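# Load the bolts into the red tote with two arms

## Task

Get the bolts into the red tote so they stay there without the robot holding them, make sure everything has settled shortly after you stop, then release and pull the grippers away.

## Robot and tools

Robot: two arms, left_arm and right_arm, each ending in a parallel gripper. The names are not image sides. All poses use one shared scene frame: origin on the table top midway between the arms, +x out over the table, +z up, and left_arm sits on the +y side. Gripper axes: fingers point along the gripper's own +z and close along its y. end_effector_position is the point between the finger pads, roughly 1 cm short of the fingertips.

Row layout (used by both motion tools): one flat list of 16 numbers covering both arms, always all 16 even if one arm is idle: left_arm x, y, z, qw, qx, qy, qz, opening, then right_arm x, y, z, qw, qx, qy, qz, opening. x, y, z are an absolute target position in metres in the scene frame; the quaternion is an absolute target orientation, w first. These are poses to go to, not offsets. Opening runs from -1 (closed) to +1 (fully open, 0.094 m). To keep an arm still, resend exactly its pose from the last result taken before it was meant to stay, plus the desired opening. To keep orientation steady, repeat the same target quaternion every row rather than copying the drifted reported one.

execute_actions(actions, pictures): actions is a list with zero or one item. Empty list: just report the state. An action {"rows": [...], "steps": n}: up to 15 rows and up to 15 steps, each step 1/30 s, default 15; one row per step, the last row repeated if rows run out. A wait {"steps": n} with no rows: up to 300 steps, counted from the previous result. pictures (boolean) toggles camera images; they come by default. A target more than 0.6 m from the arm's last reported position along any gripper axis gets the whole call refused, and nothing is sent.

move(target, speed): target is one 16-number row as above. Each gripper travels a straight line toward its pose; both paths finish together, lasting 0.5 to 10 s (cut off at 10 s). speed is the path top speed in m/s, 0.002 to 0.5, default 0.25; rotation is capped at twice that in rad/s. Openings are applied at the start. Paths ignore obstacles and the other arm. Grippers lag, wander and can overshoot speed, especially near full reach. The result adds a move: line with the ending (done, off_target, moving, held, fault) and active limits; paced means the pose was clipped, held means a check blocked steps (after which the arm may jump faster). If only one arm is named, the other finished near its pose. Each gripper's distance to its pose is also given.

wait(seconds): 0 to 10 s, sends nothing new; arms keep heading to their last clipped pose only.

zoom_image(camera, region): camera is one of cam_head_left, cam_head_right, cam_high, cam_low (504x504) or cam_left_wrist, cam_right_wrist (616x616, fisheye). region is [x0, y0, x1, y1] in pixels, origin top-left, at most 504 by 504.

finished_scene(scene): scene is the integer number of the current scene; ends and grades it, irreversible.

Controller behaviour: each step the command is clipped to within 70 mm and 16 degrees of the measured pose, then damped IK drives the joints, favouring position over orientation. Far targets may need several actions; check the reported pose and send the rest. Motions often stop a centimetre or more short, usually low. Reported hand positions get less accurate at long reach. Elbows never fully straighten. Joint limits (rad): waist -2.618 to 3.054, shoulder 0 to 3.142, elbow 0 to 3.142, wrist pitch -1.571 to 1.571, wrist yaw -1.571 to 1.571, wrist roll -2.094 to 2.094.

Result lines: the state line gives left_arm | right_arm pose. grip_measured is the finger opening on the command scale (Joint positions' last number is metres); each gripper may be off by about 1 mm. A Hand target line shows where the controller is driving each gripper. HELD marks steps whose command was partly or fully withheld; pose unreachable means the clearance check altered or blocked that arm's command. Joint torques are whole drive outputs with per-arm offset, scale and noise, nonzero in free air. MOTOR HOT appears from 75 °C; at 90 °C that arm is halted 10 s, and at 100 °C it goes limp and drops; both are reported as OVER-TEMPERATURE FAULT. Avoid holding loads longer than needed.

Gripping: to hold something, command an opening below grip_measured; about 0.03 below is firm, less is gentler. Pads top out near 50 to 62 N, weaker on thin parts, with a brief spike at first contact. Outside forces may sometimes tug a held part or nudge loose items.

Avoid: faster moves and targets set deep past a contact push harder, so approach slowly and aim just at contact. Don't let the arms collide or press on each other. Never let anything leave the table. Bolts must rest in the tote on their own; release, lift away, and confirm things are still before finishing.

Each tool is called after "Call:" as name(argument=value, ...), one argument or row to a line, values as JSON.

## Session

Call:
execute_actions(
  actions=[],
)

Scene clock: 0.00 s of 5100.00 s.
left_arm: end_effector_position=(+0.5024, -0.1682, +0.2445) grip_measured=+1.000 end_effector_quat_wxyz=(+0.456, -0.083, +0.681, -0.568) | right_arm: end_effector_position=(+0.2771, -0.2723, +0.3232) grip_measured=+1.000 end_effector_quat_wxyz=(+0.383, -0.233, +0.890, +0.081)
Joint positions: left_arm=[-0.835  2.351  1.803  0.607 -0.049 -1.012  0.094] | right_arm=[ 0.231  1.252  1.54  -1.071 -0.182 -0.226  0.094]
Joint velocities: left_arm=[-0.012  0.002 -0.002 -0.022  0.051 -0.007  0.   ] | right_arm=[ 0.002 -0.012  0.027 -0.022 -0.081  0.051  0.   ]
Joint torques (N m, as the arm reports them, + toward a larger angle): no reading
Motor temperatures (°C, as the motors report them): left_arm=[25 28 28 24 24 25] | right_arm=[25 27 25 26 27 25]
Hand target (left_arm): +0.501, -0.167, +0.263; +0.463, -0.081, +0.669, -0.576
Hand target (right_arm): +0.277, -0.272, +0.333; +0.397, -0.234, +0.884, +0.082

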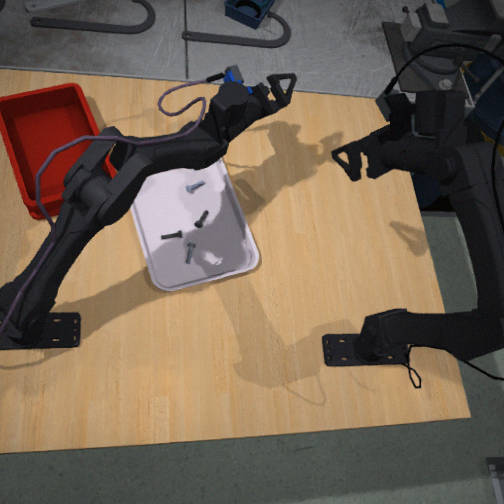

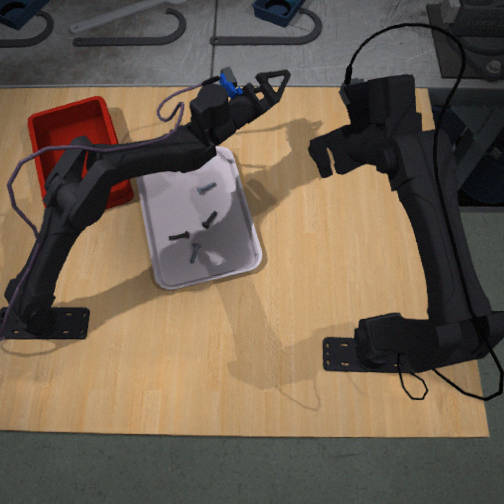

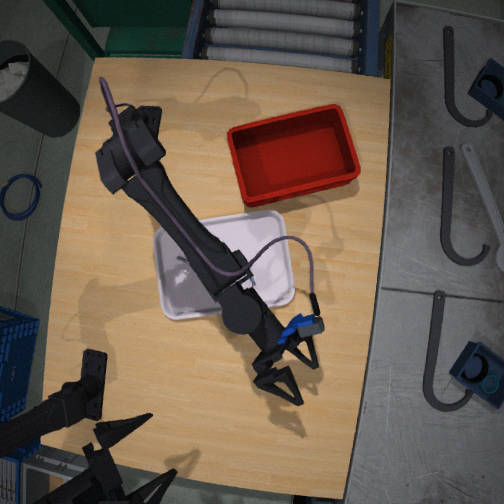

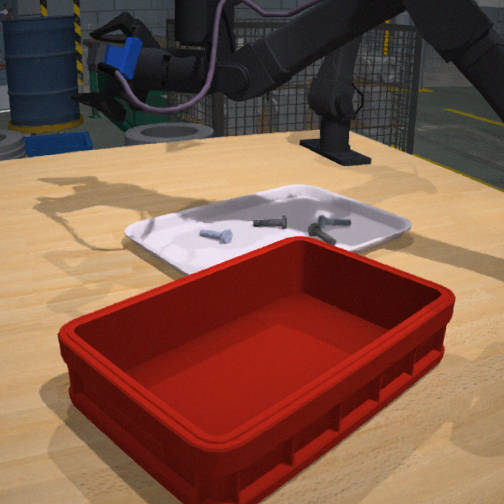

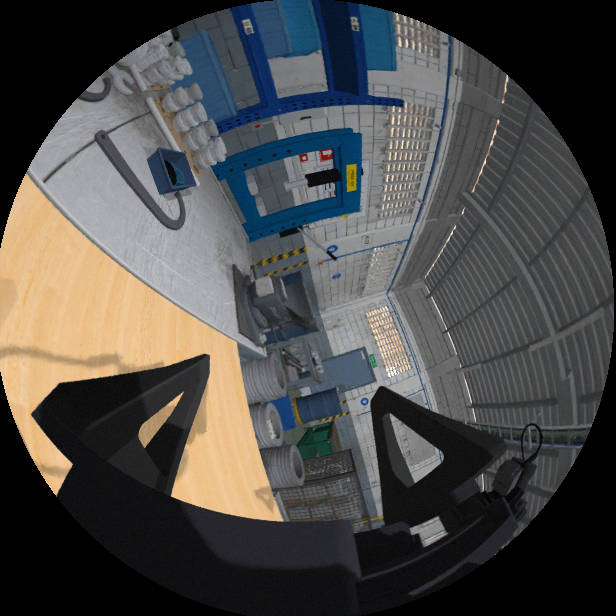

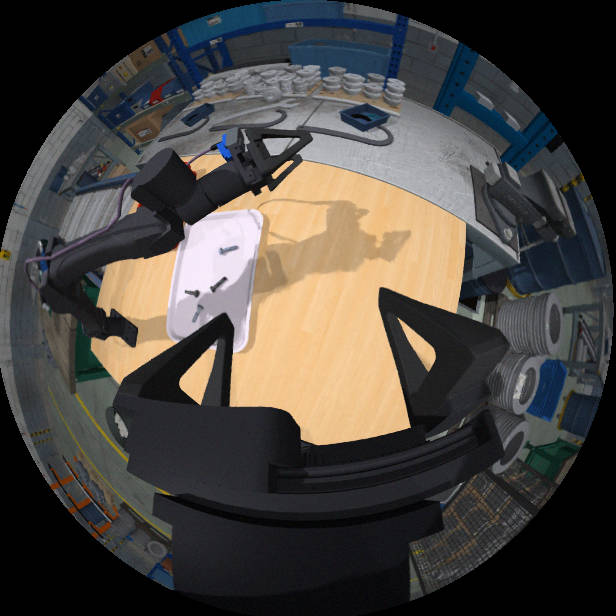

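Call:
move(
  target=[0.22,0.08,0.22,0,0,1,0,1,0.277,-0.272,0.333,0.397,-0.234,0.884,0.082,1],
)

Scene clock: 12.47 s of 5100.00 s.
left_arm: end_effector_position=(+0.2291, +0.0710, +0.2064) grip_measured=+1.000 end_effector_quat_wxyz=(+0.031, -0.003, +0.999, -0.036) | right_arm: end_effector_position=(+0.2771, -0.2723, +0.3232) grip_measured=+1.000 end_effector_quat_wxyz=(+0.383, -0.233, +0.890, +0.081)
Joint positions: left_arm=[-0.924  1.761  1.827 -1.541 -0.004 -0.917  0.094] | right_arm=[ 0.231  1.252  1.54  -1.071 -0.182 -0.226  0.094]
Joint velocities: left_arm=[-0.002 -0.012  0.007  0.007 -0.037 -0.037  0.   ] | right_arm=[ 0.017  0.007 -0.022  0.007 -0.037 -0.051  0.   ]
Joint torques (N m, as the arm reports them, + toward a larger angle): left_arm=[-0.64 -9.22  5.46  0.28  0.03  0.05] | right_arm=[-0.14 -3.54  8.48  1.78 -0.14 -0.02]
Motor temperatures (°C, as the motors report them): left_arm=[25 32 29 27 24 25] | right_arm=[25 27 26 27 27 25]
Hand target (left_arm): +0.221, +0.075, +0.213; +0.030, +0.004, +0.999, -0.041
Hand target (right_arm): +0.277, -0.272, +0.333; +0.397, -0.234, +0.884, +0.082
Off the commanded pose (left_arm): 0.019 m, 5 deg.
Off the commanded pose (right_arm): 0.010 m, 2 deg.
joint sent to its limit (left arm) — the command would take joint 4 (wrist pitch) past its lower limit, so that joint was sent only as far as its limit.
After step 90, 5.67 s passed at rest.
move: off_target (left_arm)

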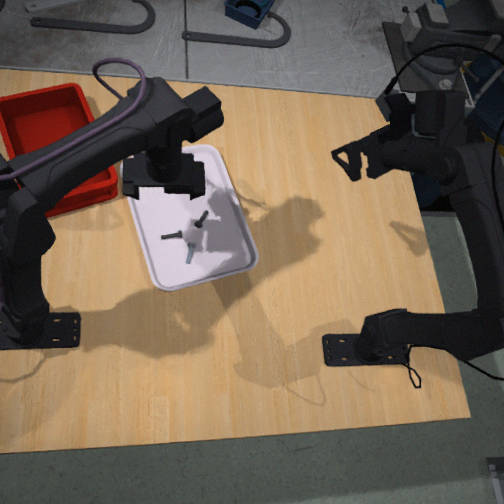

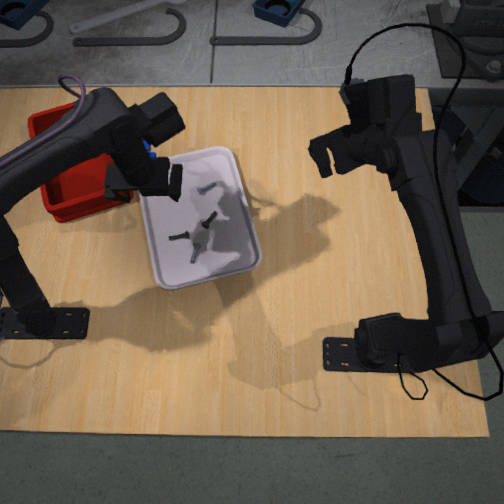

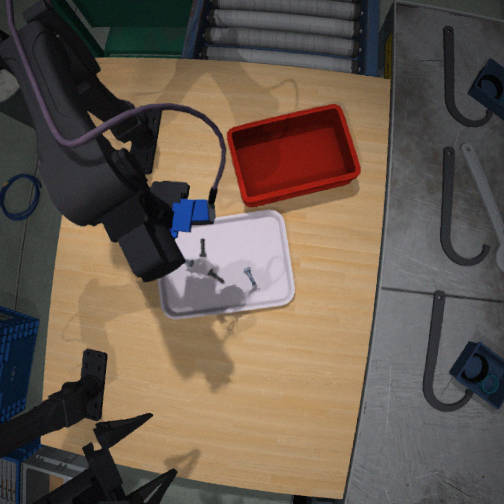

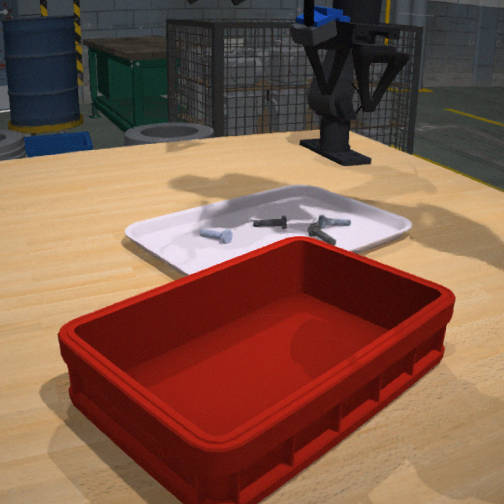

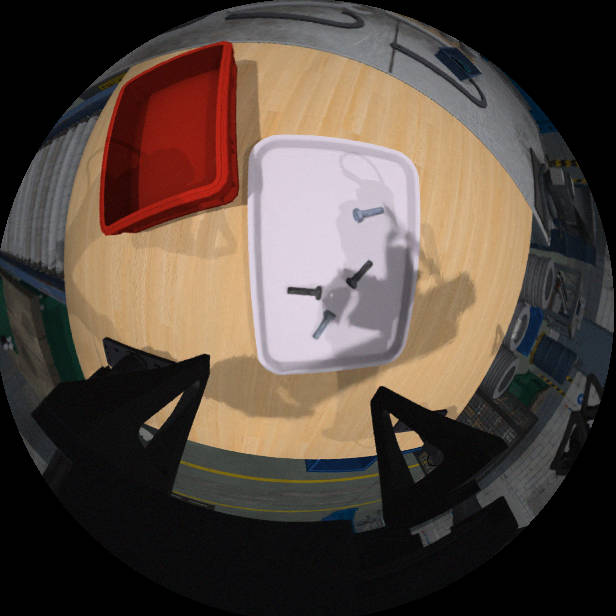

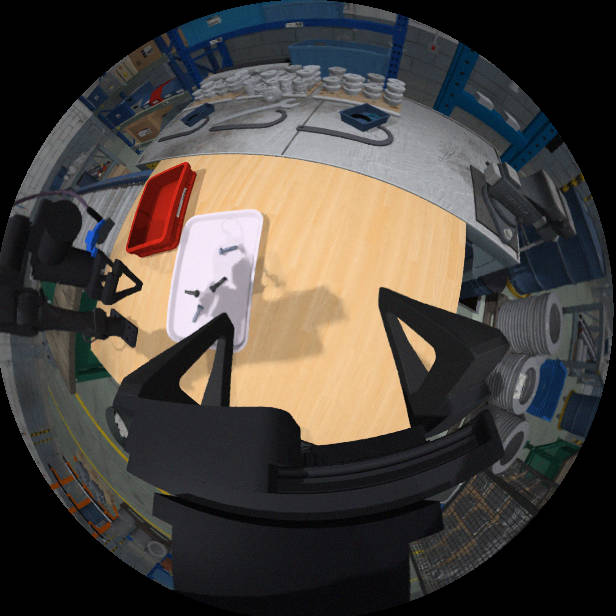

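Call:
move(
  target=[0.23,0.06,0.09,0,0,1,0,1,0.277,-0.272,0.333,0.397,-0.234,0.884,0.082,1],
)

Scene clock: 20.63 s of 5100.00 s.
left_arm: end_effector_position=(+0.2319, +0.0646, +0.0878) grip_measured=+1.000 end_effector_quat_wxyz=(-0.005, -0.002, +1.000, +0.009) | right_arm: end_effector_position=(+0.2771, -0.2723, +0.3232) grip_measured=+1.000 end_effector_quat_wxyz=(+0.383, -0.233, +0.890, +0.081)
Joint positions: left_arm=[-0.929  1.864  1.484 -1.211 -0.004 -0.92   0.094] | right_arm=[ 0.231  1.252  1.54  -1.071 -0.182 -0.226  0.094]
Joint velocities: left_arm=[-0.012 -0.017  0.007  0.066 -0.037 -0.037  0.   ] | right_arm=[-0.017 -0.007  0.002  0.081 -0.051  0.007  0.   ]
Joint torques (N m, as the arm reports them, + toward a larger angle): left_arm=[-0.61 -8.35  6.19  0.31 -0.01 -0.03] | right_arm=[-0.03 -3.55  8.46  1.79 -0.13 -0.04]
Motor temperatures (°C, as the motors report them): left_arm=[25 32 29 26 24 25] | right_arm=[25 27 26 28 27 25]
Hand target (left_arm): +0.231, +0.059, +0.090; -0.000, +0.000, +1.000, -0.000
Hand target (right_arm): +0.277, -0.272, +0.333; +0.397, -0.234, +0.884, +0.082
Off the commanded pose (left_arm): 0.005 m, 1 deg.
Off the commanded pose (right_arm): 0.010 m, 2 deg.
After step 90, 4.03 s passed at rest.
move: done

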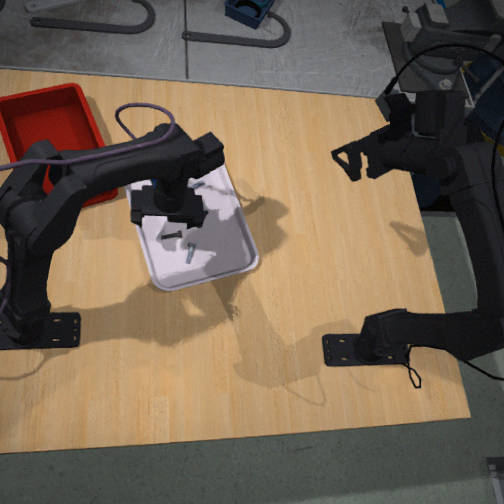

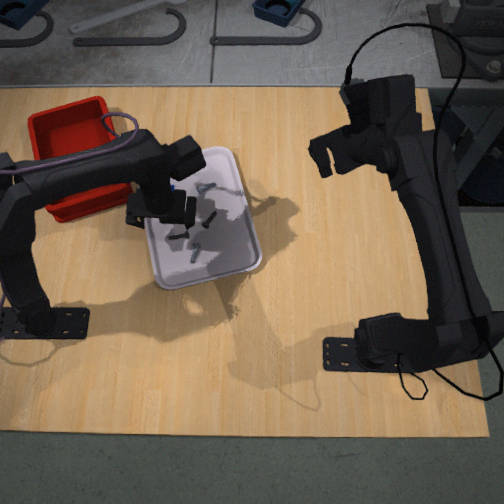

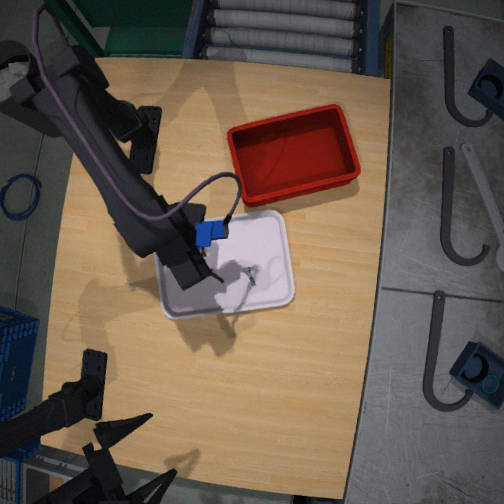

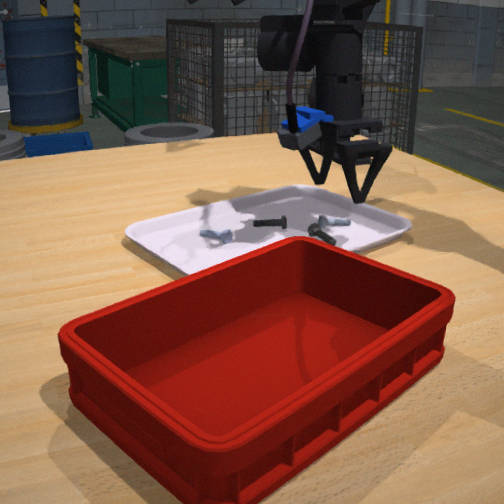

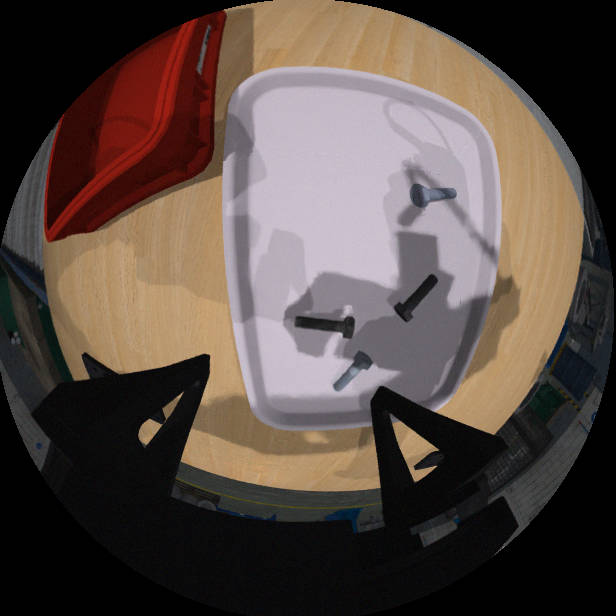

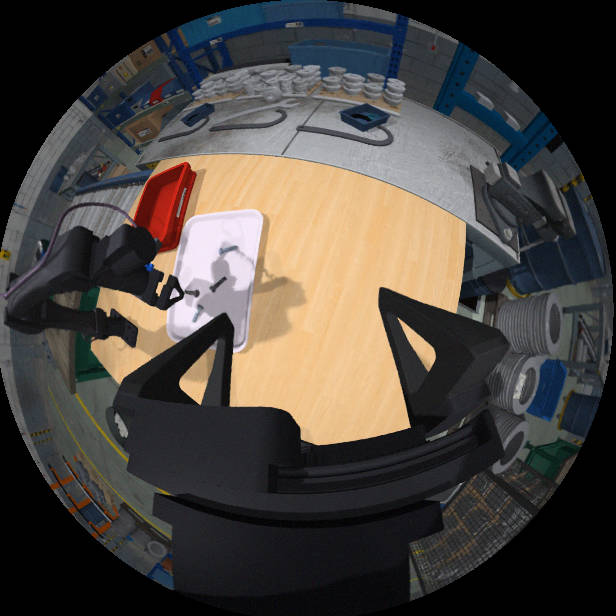

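Call:
move(
  target=[0.215,0.016,0.05,0,0.3,0.954,0,-0.2,0.277,-0.272,0.333,0.397,-0.234,0.884,0.082,1],
  speed=0.15,
)

Scene clock: 38.20 s of 5100.00 s.
left_arm: end_effector_position=(+0.2140, +0.0259, +0.0478) grip_measured=-0.197 end_effector_quat_wxyz=(-0.009, +0.292, +0.956, +0.011) | right_arm: end_effector_position=(+0.2771, -0.2723, +0.3232) grip_measured=+1.000 end_effector_quat_wxyz=(+0.383, -0.233, +0.890, +0.081)
Joint positions: left_arm=[-1.033  1.982  1.484 -1.1   -0.004 -0.428  0.038] | right_arm=[ 0.231  1.252  1.54  -1.071 -0.182 -0.226  0.094]
Joint velocities: left_arm=[ 0.002 -0.032  0.017  0.037  0.007 -0.051  0.001] | right_arm=[-0.002 -0.017  0.007 -0.007 -0.022 -0.022  0.   ]
Joint torques (N m, as the arm reports them, + toward a larger angle): left_arm=[-0.56 -8.23  8.35  0.29  0.06  0.09] | right_arm=[-0.06 -3.57  8.43  1.77 -0.12 -0.04]
Motor temperatures (°C, as the motors report them): left_arm=[25 31 29 25 24 25] | right_arm=[25 28 27 28 27 25]
Hand target (left_arm): +0.215, +0.016, +0.051; -0.001, +0.300, +0.954, -0.001
Hand target (right_arm): +0.277, -0.272, +0.333; +0.397, -0.234, +0.884, +0.082
Off the commanded pose (left_arm): 0.010 m, 2 deg.
Off the commanded pose (right_arm): 0.010 m, 2 deg.
After step 90, 12.07 s passed at rest.
move: done

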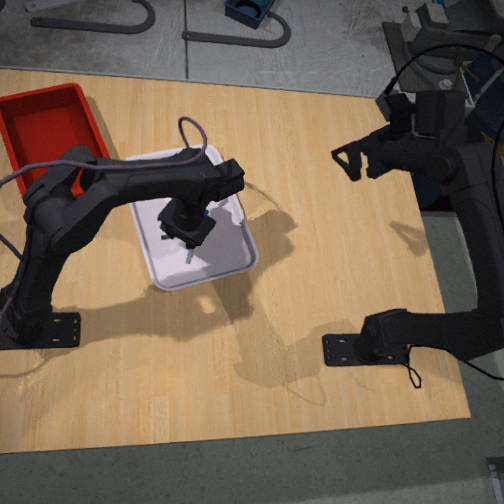

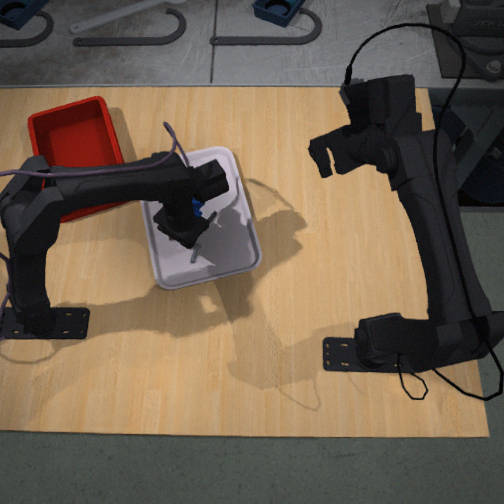

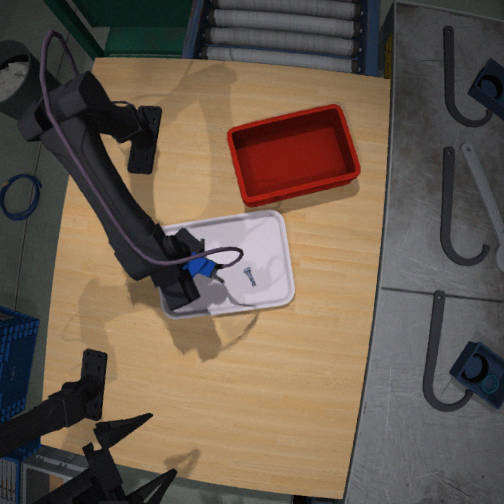

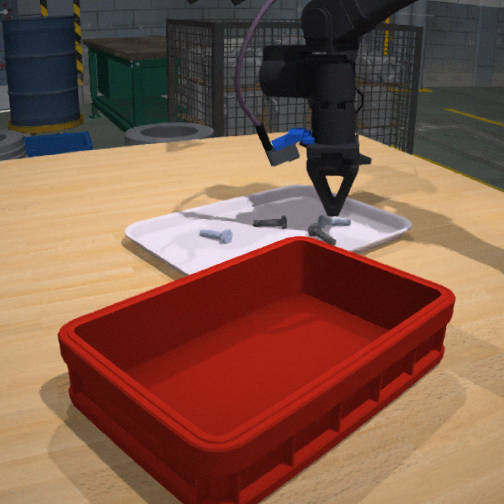

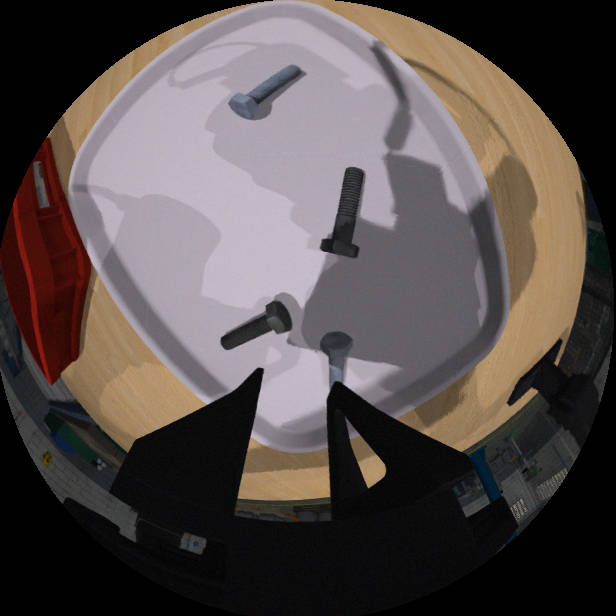

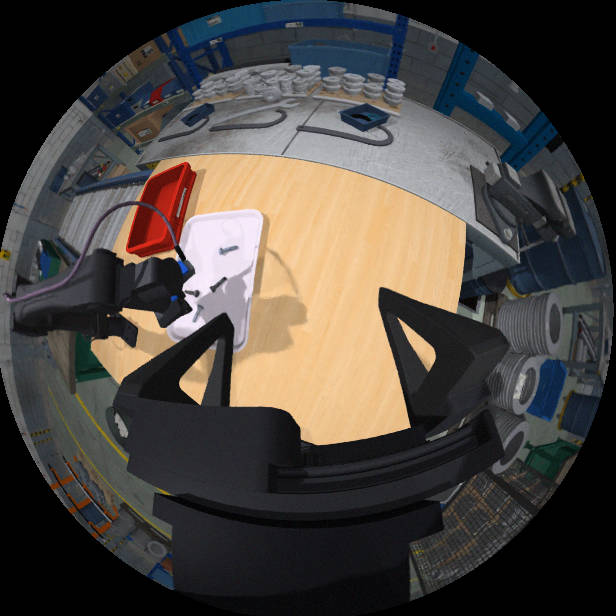

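Call:
move(
  target=[0.192,0.005,0.04,0,0.19,0.98,0,-0.2,0.277,-0.272,0.333,0.397,-0.234,0.884,0.082,1],
  speed=0.1,
)

Scene clock: 46.77 s of 5100.00 s.
left_arm: end_effector_position=(+0.1966, +0.0045, +0.0477) grip_measured=-0.197 end_effector_quat_wxyz=(+0.005, +0.190, +0.982, -0.003) | right_arm: end_effector_position=(+0.2771, -0.2723, +0.3232) grip_measured=+1.000 end_effector_quat_wxyz=(+0.383, -0.233, +0.890, +0.081)
Joint positions: left_arm=[-1.103  1.982  1.484 -1.06  -0.004 -0.707  0.038] | right_arm=[ 0.231  1.252  1.54  -1.071 -0.182 -0.226  0.094]
Joint velocities: left_arm=[-0.017 -0.027 -0.012  0.007 -0.022 -0.037  0.   ] | right_arm=[ 0.012 -0.012 -0.012  0.007 -0.007 -0.007  0.   ]
Joint torques (N m, as the arm reports them, + toward a larger angle): left_arm=[-0.46 -8.07  4.71  0.4   0.08 -0.03] | right_arm=[-0.07 -3.49  8.49  1.8  -0.13 -0.05]
Motor temperatures (°C, as the motors report them): left_arm=[25 31 30 25 24 25] | right_arm=[25 28 27 29 27 25]
Hand target (left_arm): +0.192, +0.005, +0.040; -0.001, +0.191, +0.982, -0.000
Hand target (right_arm): +0.277, -0.272, +0.333; +0.397, -0.234, +0.884, +0.082
Off the commanded pose (left_arm): 0.009 m, 1 deg.
Off the commanded pose (right_arm): 0.010 m, 2 deg.
After step 90, 4.07 s passed at rest.
move: done

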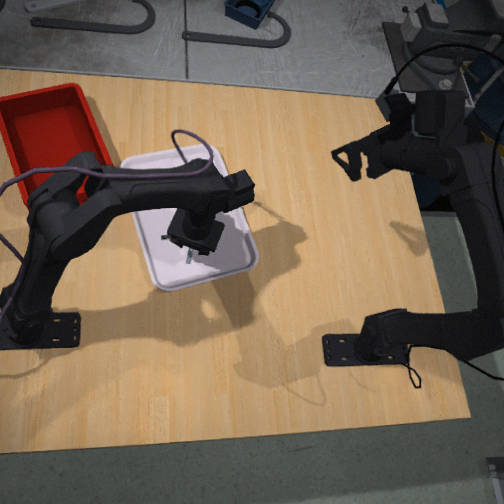

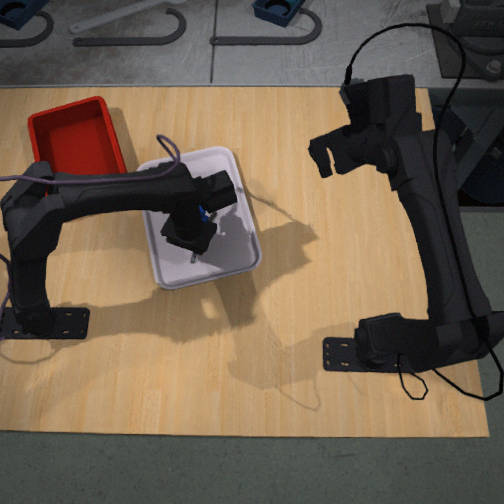

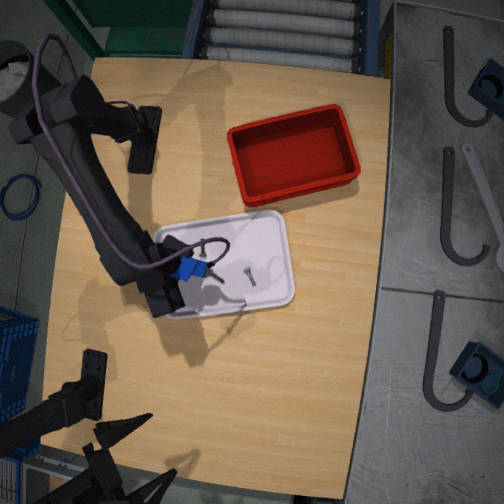

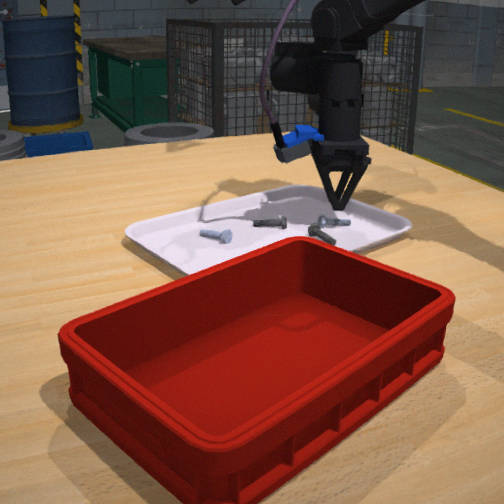

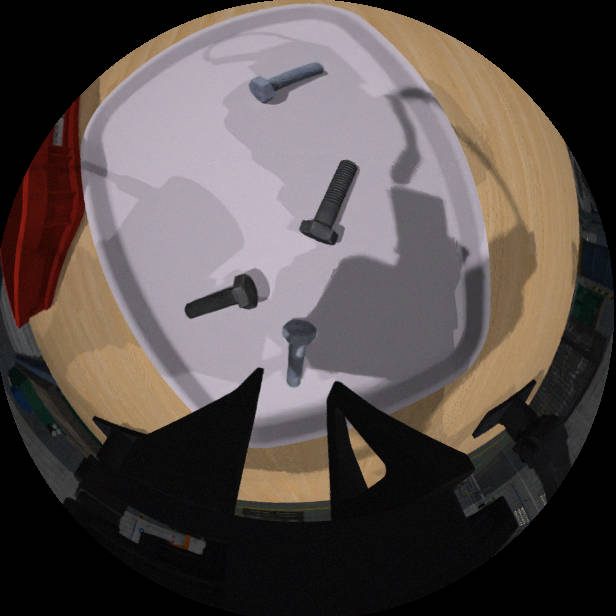

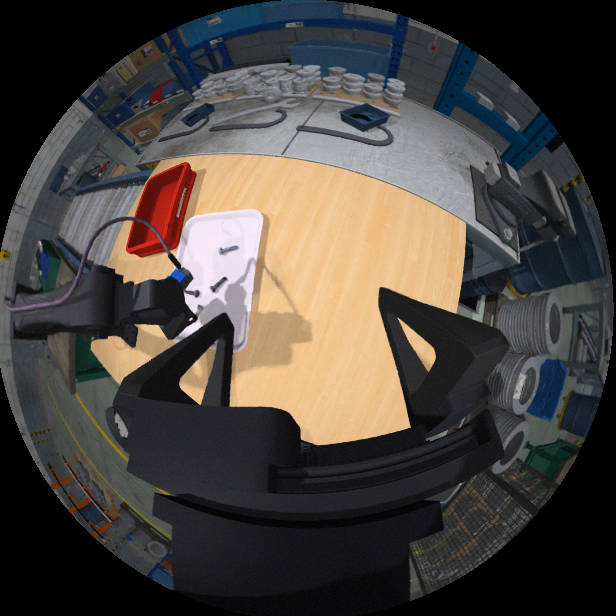

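Well aligned. Descend.

Call:
move(
  target=[0.194,0.006,0.018,0,0.19,0.98,0,-0.2,0.277,-0.272,0.333,0.397,-0.234,0.884,0.082,1],
  speed=0.05,
)

Scene clock: 52.87 s of 5100.00 s.
left_arm: end_effector_position=(+0.1951, +0.0075, +0.0209) grip_measured=-0.197 end_effector_quat_wxyz=(+0.000, +0.189, +0.982, +0.003) | right_arm: end_effector_position=(+0.2771, -0.2723, +0.3232) grip_measured=+1.000 end_effector_quat_wxyz=(+0.383, -0.233, +0.890, +0.081)
Joint positions: left_arm=[-1.103  2.016  1.421 -0.981 -0.004 -0.71   0.038] | right_arm=[ 0.231  1.252  1.54  -1.071 -0.182 -0.226  0.094]
Joint velocities: left_arm=[-0.007 -0.027  0.017  0.037 -0.037 -0.007  0.   ] | right_arm=[-0.002  0.007  0.002 -0.125  0.007  0.022  0.   ]
Joint torques (N m, as the arm reports them, + toward a larger angle): left_arm=[-0.09 -8.57  5.5   0.35 -0.02  0.02] | right_arm=[-0.07 -3.38  8.48  1.78 -0.13 -0.03]
Motor temperatures (°C, as the motors report them): left_arm=[25 31 30 25 24 25] | right_arm=[25 28 27 29 27 25]
Hand target (left_arm): +0.194, +0.006, +0.018; -0.000, +0.190, +0.982, +0.000
Hand target (right_arm): +0.277, -0.272, +0.333; +0.397, -0.234, +0.884, +0.082
Off the commanded pose (left_arm): 0.003 m, 0 deg.
Off the commanded pose (right_arm): 0.010 m, 2 deg.
After step 90, 2.07 s passed at rest.
move: done

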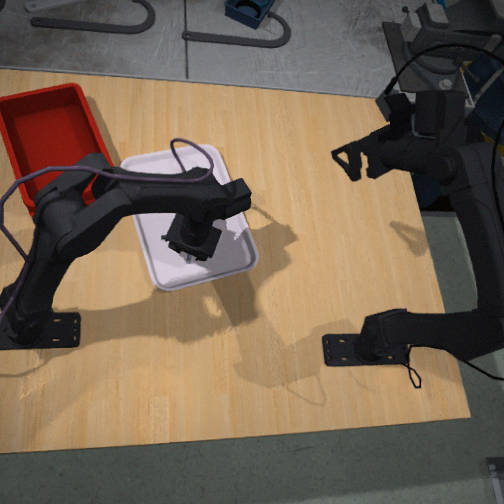

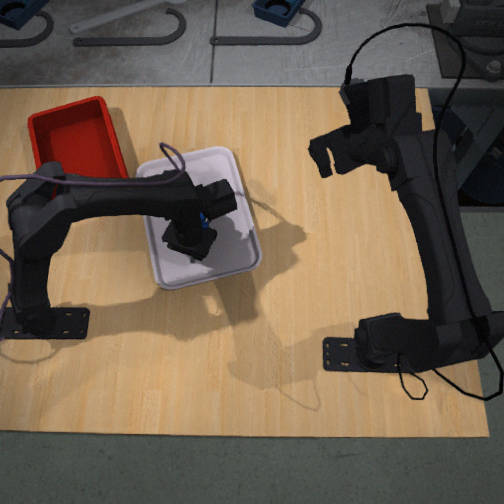

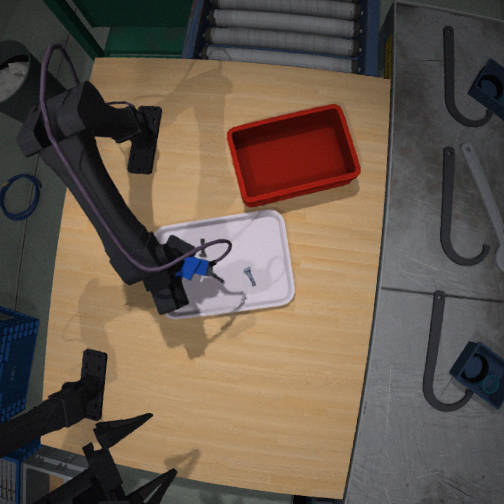

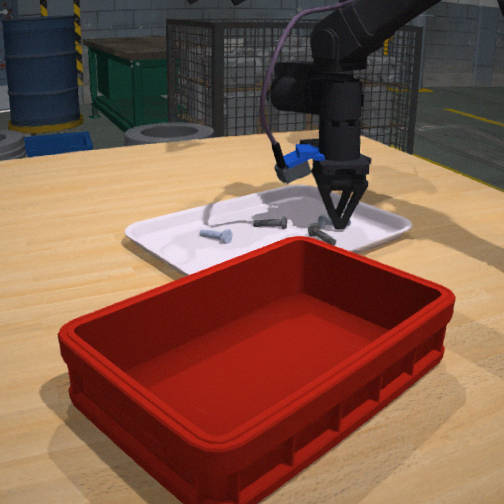

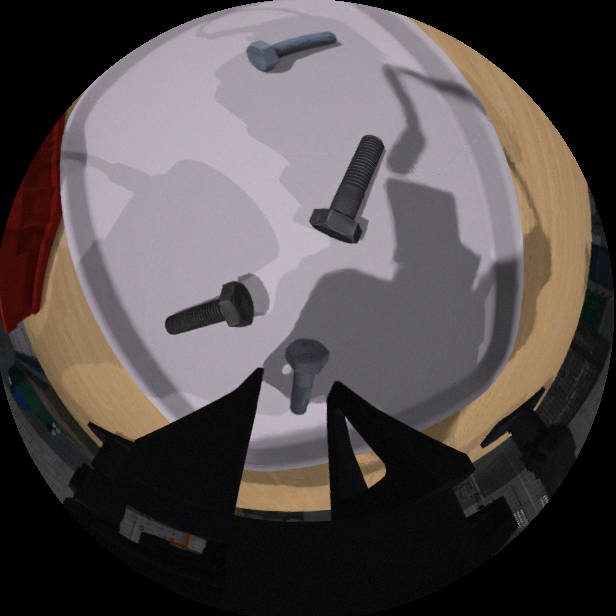

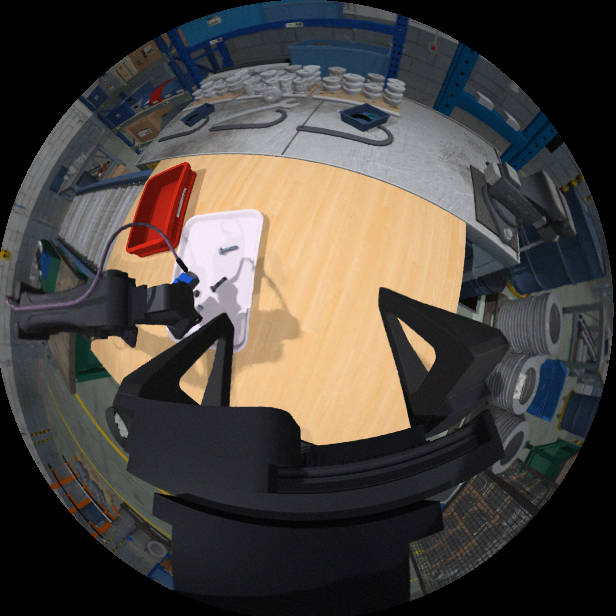

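Call:
move(
  target=[0.188,0.007,0.012,0,0.19,0.98,0,-0.2,0.277,-0.272,0.333,0.397,-0.234,0.884,0.082,1],
  speed=0.03,
)

Call:
execute_actions(
  actions=[
    {"rows":[[0.188,0.007,0.012,0,0.19,0.98,0,-0.84,0.277,-0.272,0.333,0.397,-0.234,0.884,0.082,1]]},
  ],
  pictures=false,
)

Call:
wait(
  seconds=0.3,
)

Scene clock: 58.67 s of 5100.00 s.
left_arm: end_effector_position=(+0.1939, +0.0095, +0.0168) grip_measured=-0.197 end_effector_quat_wxyz=(-0.001, +0.186, +0.983, +0.004) | right_arm: end_effector_position=(+0.2771, -0.2723, +0.3232) grip_measured=+1.000 end_effector_quat_wxyz=(+0.383, -0.233, +0.890, +0.081)
Joint positions: left_arm=[-1.104  2.016  1.404 -0.966 -0.004 -0.717  0.038] | right_arm=[ 0.231  1.252  1.54  -1.071 -0.182 -0.226  0.094]
Joint velocities: left_arm=[ 0.007  0.002 -0.017  0.037 -0.095  0.037 -0.   ] | right_arm=[ 0.002 -0.002 -0.007 -0.007  0.022 -0.051  0.   ]
Joint torques (N m, as the arm reports them, + toward a larger angle): left_arm=[-0.92 -8.74  4.1   0.52  0.02 -0.02] | right_arm=[-0.07 -3.44  8.47  1.8  -0.11 -0.02]
Motor temperatures (°C, as the motors report them): left_arm=[25 31 29 25 24 25] | right_arm=[25 28 27 29 27 25]
Hand target (left_arm): +0.188, +0.007, +0.012; -0.000, +0.190, +0.982, -0.000
Hand target (right_arm): +0.277, -0.272, +0.333; +0.397, -0.234, +0.884, +0.082
Off the commanded pose (left_arm): 0.008 m, 1 deg.
Off the commanded pose (right_arm): 0.010 m, 2 deg.
After step 90, 2.07 s passed at rest.
move: done

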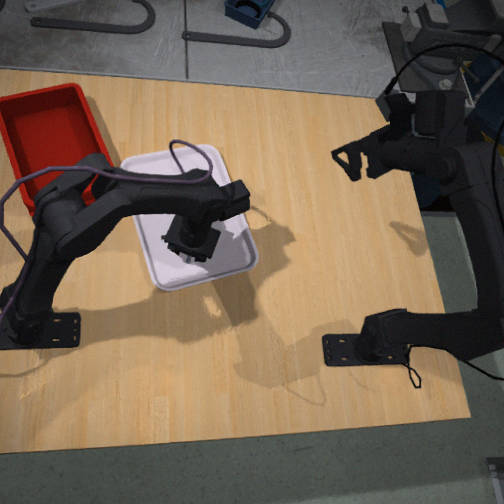

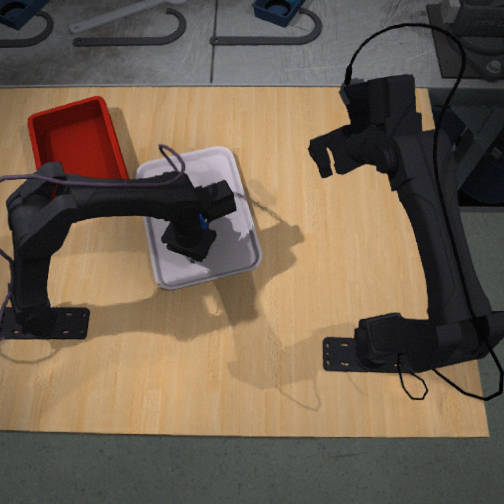

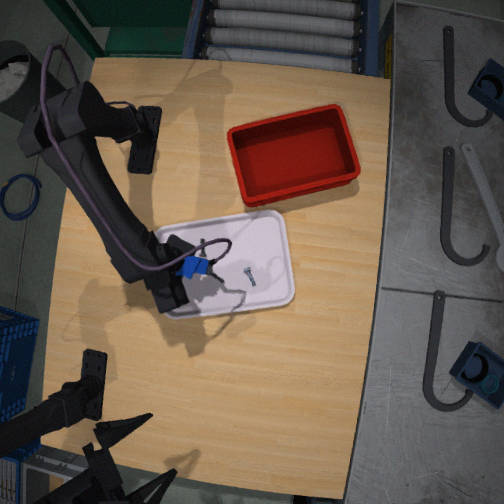

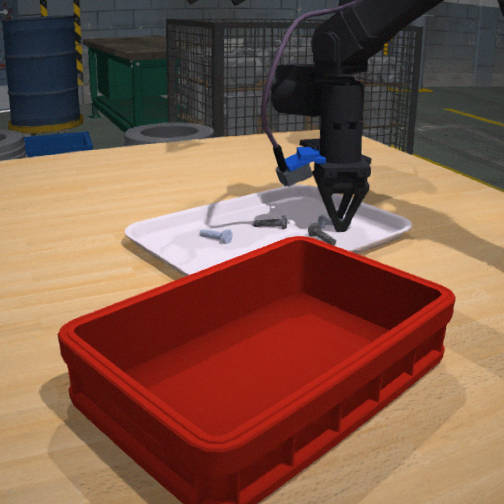

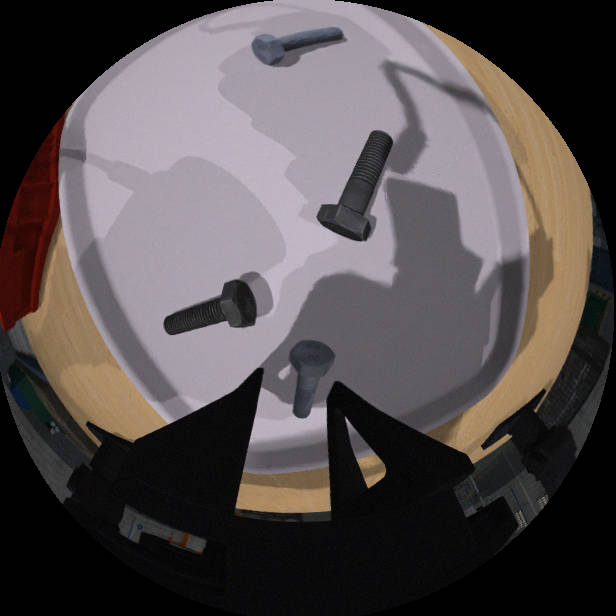

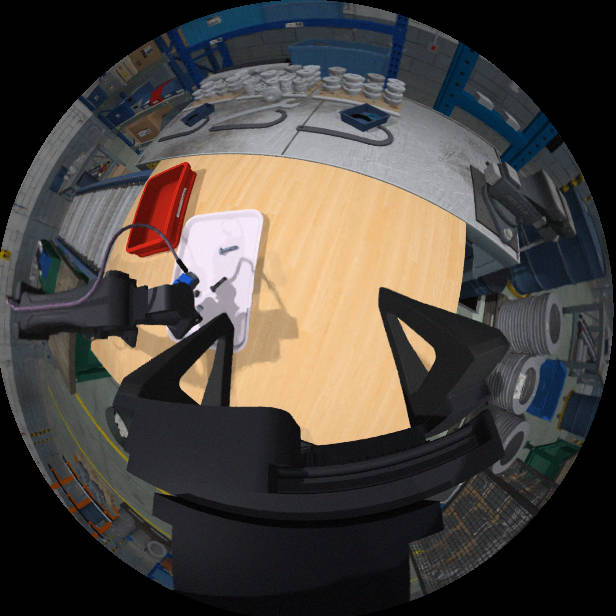

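Scene clock: 59.17 s of 5100.00 s.
left_arm: end_effector_position=(+0.1928, +0.0042, +0.0168) grip_measured=-0.829 end_effector_quat_wxyz=(+0.002, +0.188, +0.982, -0.004) | right_arm: end_effector_position=(+0.2771, -0.2723, +0.3232) grip_measured=+1.000 end_effector_quat_wxyz=(+0.383, -0.233, +0.890, +0.081)
Joint positions: left_arm=[-1.11   2.016  1.404 -0.949  0.002 -0.718  0.008] | right_arm=[ 0.231  1.252  1.54  -1.071 -0.182 -0.226  0.094]
Joint velocities: left_arm=[ 0.002 -0.017 -0.012 -0.007  0.022  0.007  0.001] | right_arm=[-0.017  0.002 -0.012 -0.022  0.022  0.066  0.   ]
Joint torques (N m, as the arm reports them, + toward a larger angle): left_arm=[-0.53 -8.74  3.99  0.35 -0.04 -0.03] | right_arm=[-0.08 -3.4   8.53  1.77 -0.15 -0.04]
Motor temperatures (°C, as the motors report them): left_arm=[25 31 29 25 24 25] | right_arm=[25 28 27 29 27 25]
Hand target (left_arm): +0.188, +0.007, +0.012; -0.000, +0.190, +0.982, +0.000
Hand target (right_arm): +0.277, -0.272, +0.333; +0.397, -0.234, +0.884, +0.082
Off the commanded pose (left_arm): 0.007 m, 1 deg.
Off the commanded pose (right_arm): 0.010 m, 2 deg.
Steps of this call (steps 1 to 15: all 15 steps of this action). Readings (end_effector_position):
1: left_arm (+0.1936, +0.0086, +0.0168) | right_arm (+0.2771, -0.2723, +0.3232)
2: left_arm (+0.1934, +0.0066, +0.0168) | right_arm (+0.2771, -0.2723, +0.3232)
4: left_arm (+0.1927, +0.0043, +0.0168) | right_arm (+0.2771, -0.2723, +0.3232)
8: left_arm (+0.1928, +0.0042, +0.0168) | right_arm (+0.2771, -0.2723, +0.3232)
15: the state above

Scene clock: 59.47 s of 5100.00 s.
left_arm: end_effector_position=(+0.1928, +0.0042, +0.0168) grip_measured=-0.829 end_effector_quat_wxyz=(+0.002, +0.188, +0.982, -0.004) | right_arm: end_effector_position=(+0.2771, -0.2723, +0.3232) grip_measured=+1.000 end_effector_quat_wxyz=(+0.383, -0.233, +0.890, +0.081)
Joint positions: left_arm=[-1.11   2.016  1.404 -0.949  0.002 -0.718  0.008] | right_arm=[ 0.231  1.252  1.54  -1.071 -0.182 -0.226  0.094]
Joint velocities: left_arm=[-0.007 -0.032  0.012  0.007  0.007 -0.11  -0.001] | right_arm=[-0.002  0.002  0.017 -0.022 -0.007 -0.022  0.   ]
Joint torques (N m, as the arm reports them, + toward a larger angle): left_arm=[-0.5  -8.79  4.14  0.37 -0.04 -0.02] | right_arm=[-0.07 -3.47  8.45  1.79 -0.14 -0.05]
Motor temperatures (°C, as the motors report them): left_arm=[25 31 29 25 24 25] | right_arm=[25 28 27 29 27 25]
Hand target (left_arm): +0.188, +0.007, +0.012; -0.000, +0.190, +0.982, +0.000
Hand target (right_arm): +0.277, -0.272, +0.333; +0.397, -0.234, +0.884, +0.082
Off the commanded pose (left_arm): 0.007 m, 1 deg.
Off the commanded pose (right_arm): 0.010 m, 2 deg.
Steps of this call (steps 1 to 9: nothing new was sent). Readings (end_effector_position):
1: left_arm (+0.1928, +0.0042, +0.0168) | right_arm (+0.2771, -0.2723, +0.3232)
2: left_arm (+0.1928, +0.0042, +0.0168) | right_arm (+0.2771, -0.2723, +0.3232)
4: left_arm (+0.1928, +0.0042, +0.0168) | right_arm (+0.2771, -0.2723, +0.3232)
8: left_arm (+0.1928, +0.0042, +0.0168) | right_arm (+0.2771, -0.2723, +0.3232)
9: the state above

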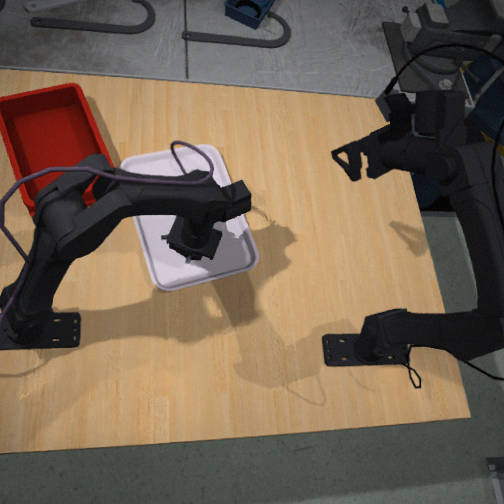

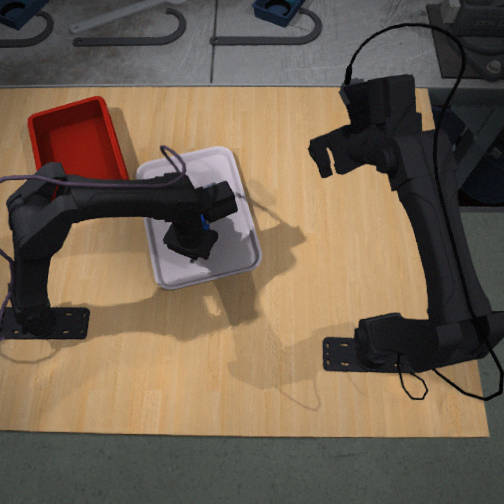

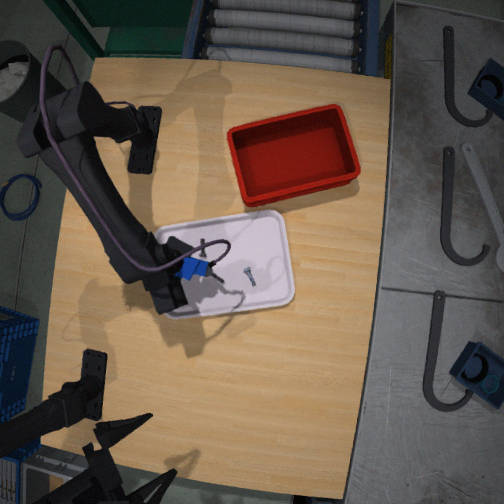

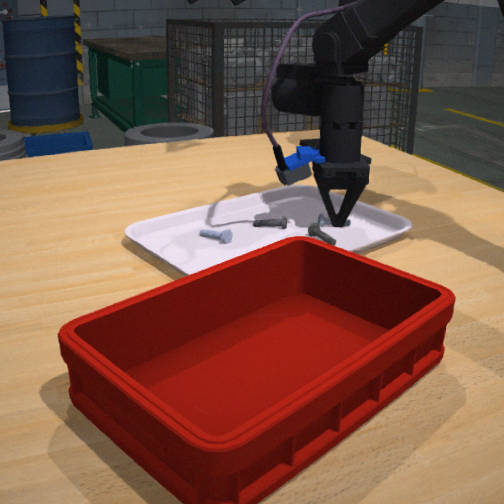

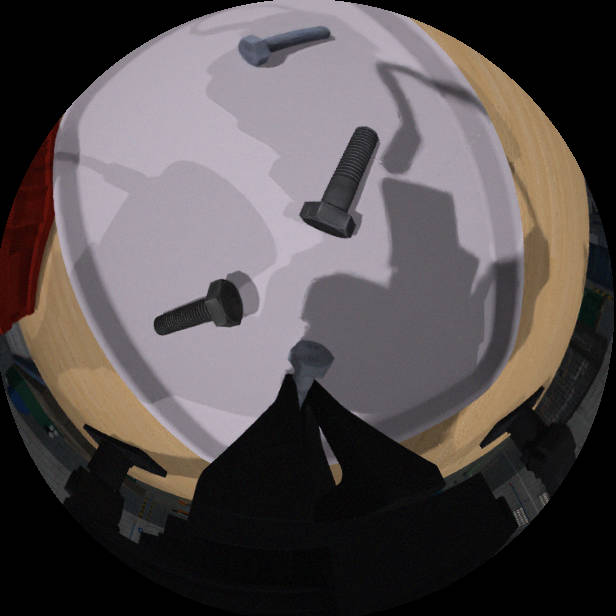

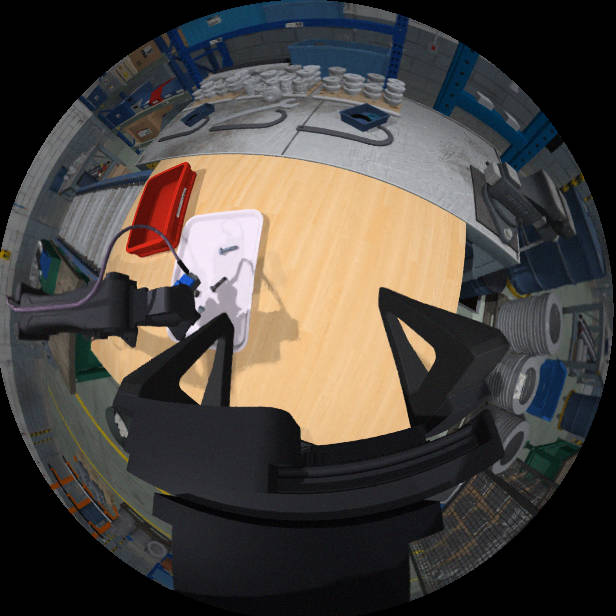

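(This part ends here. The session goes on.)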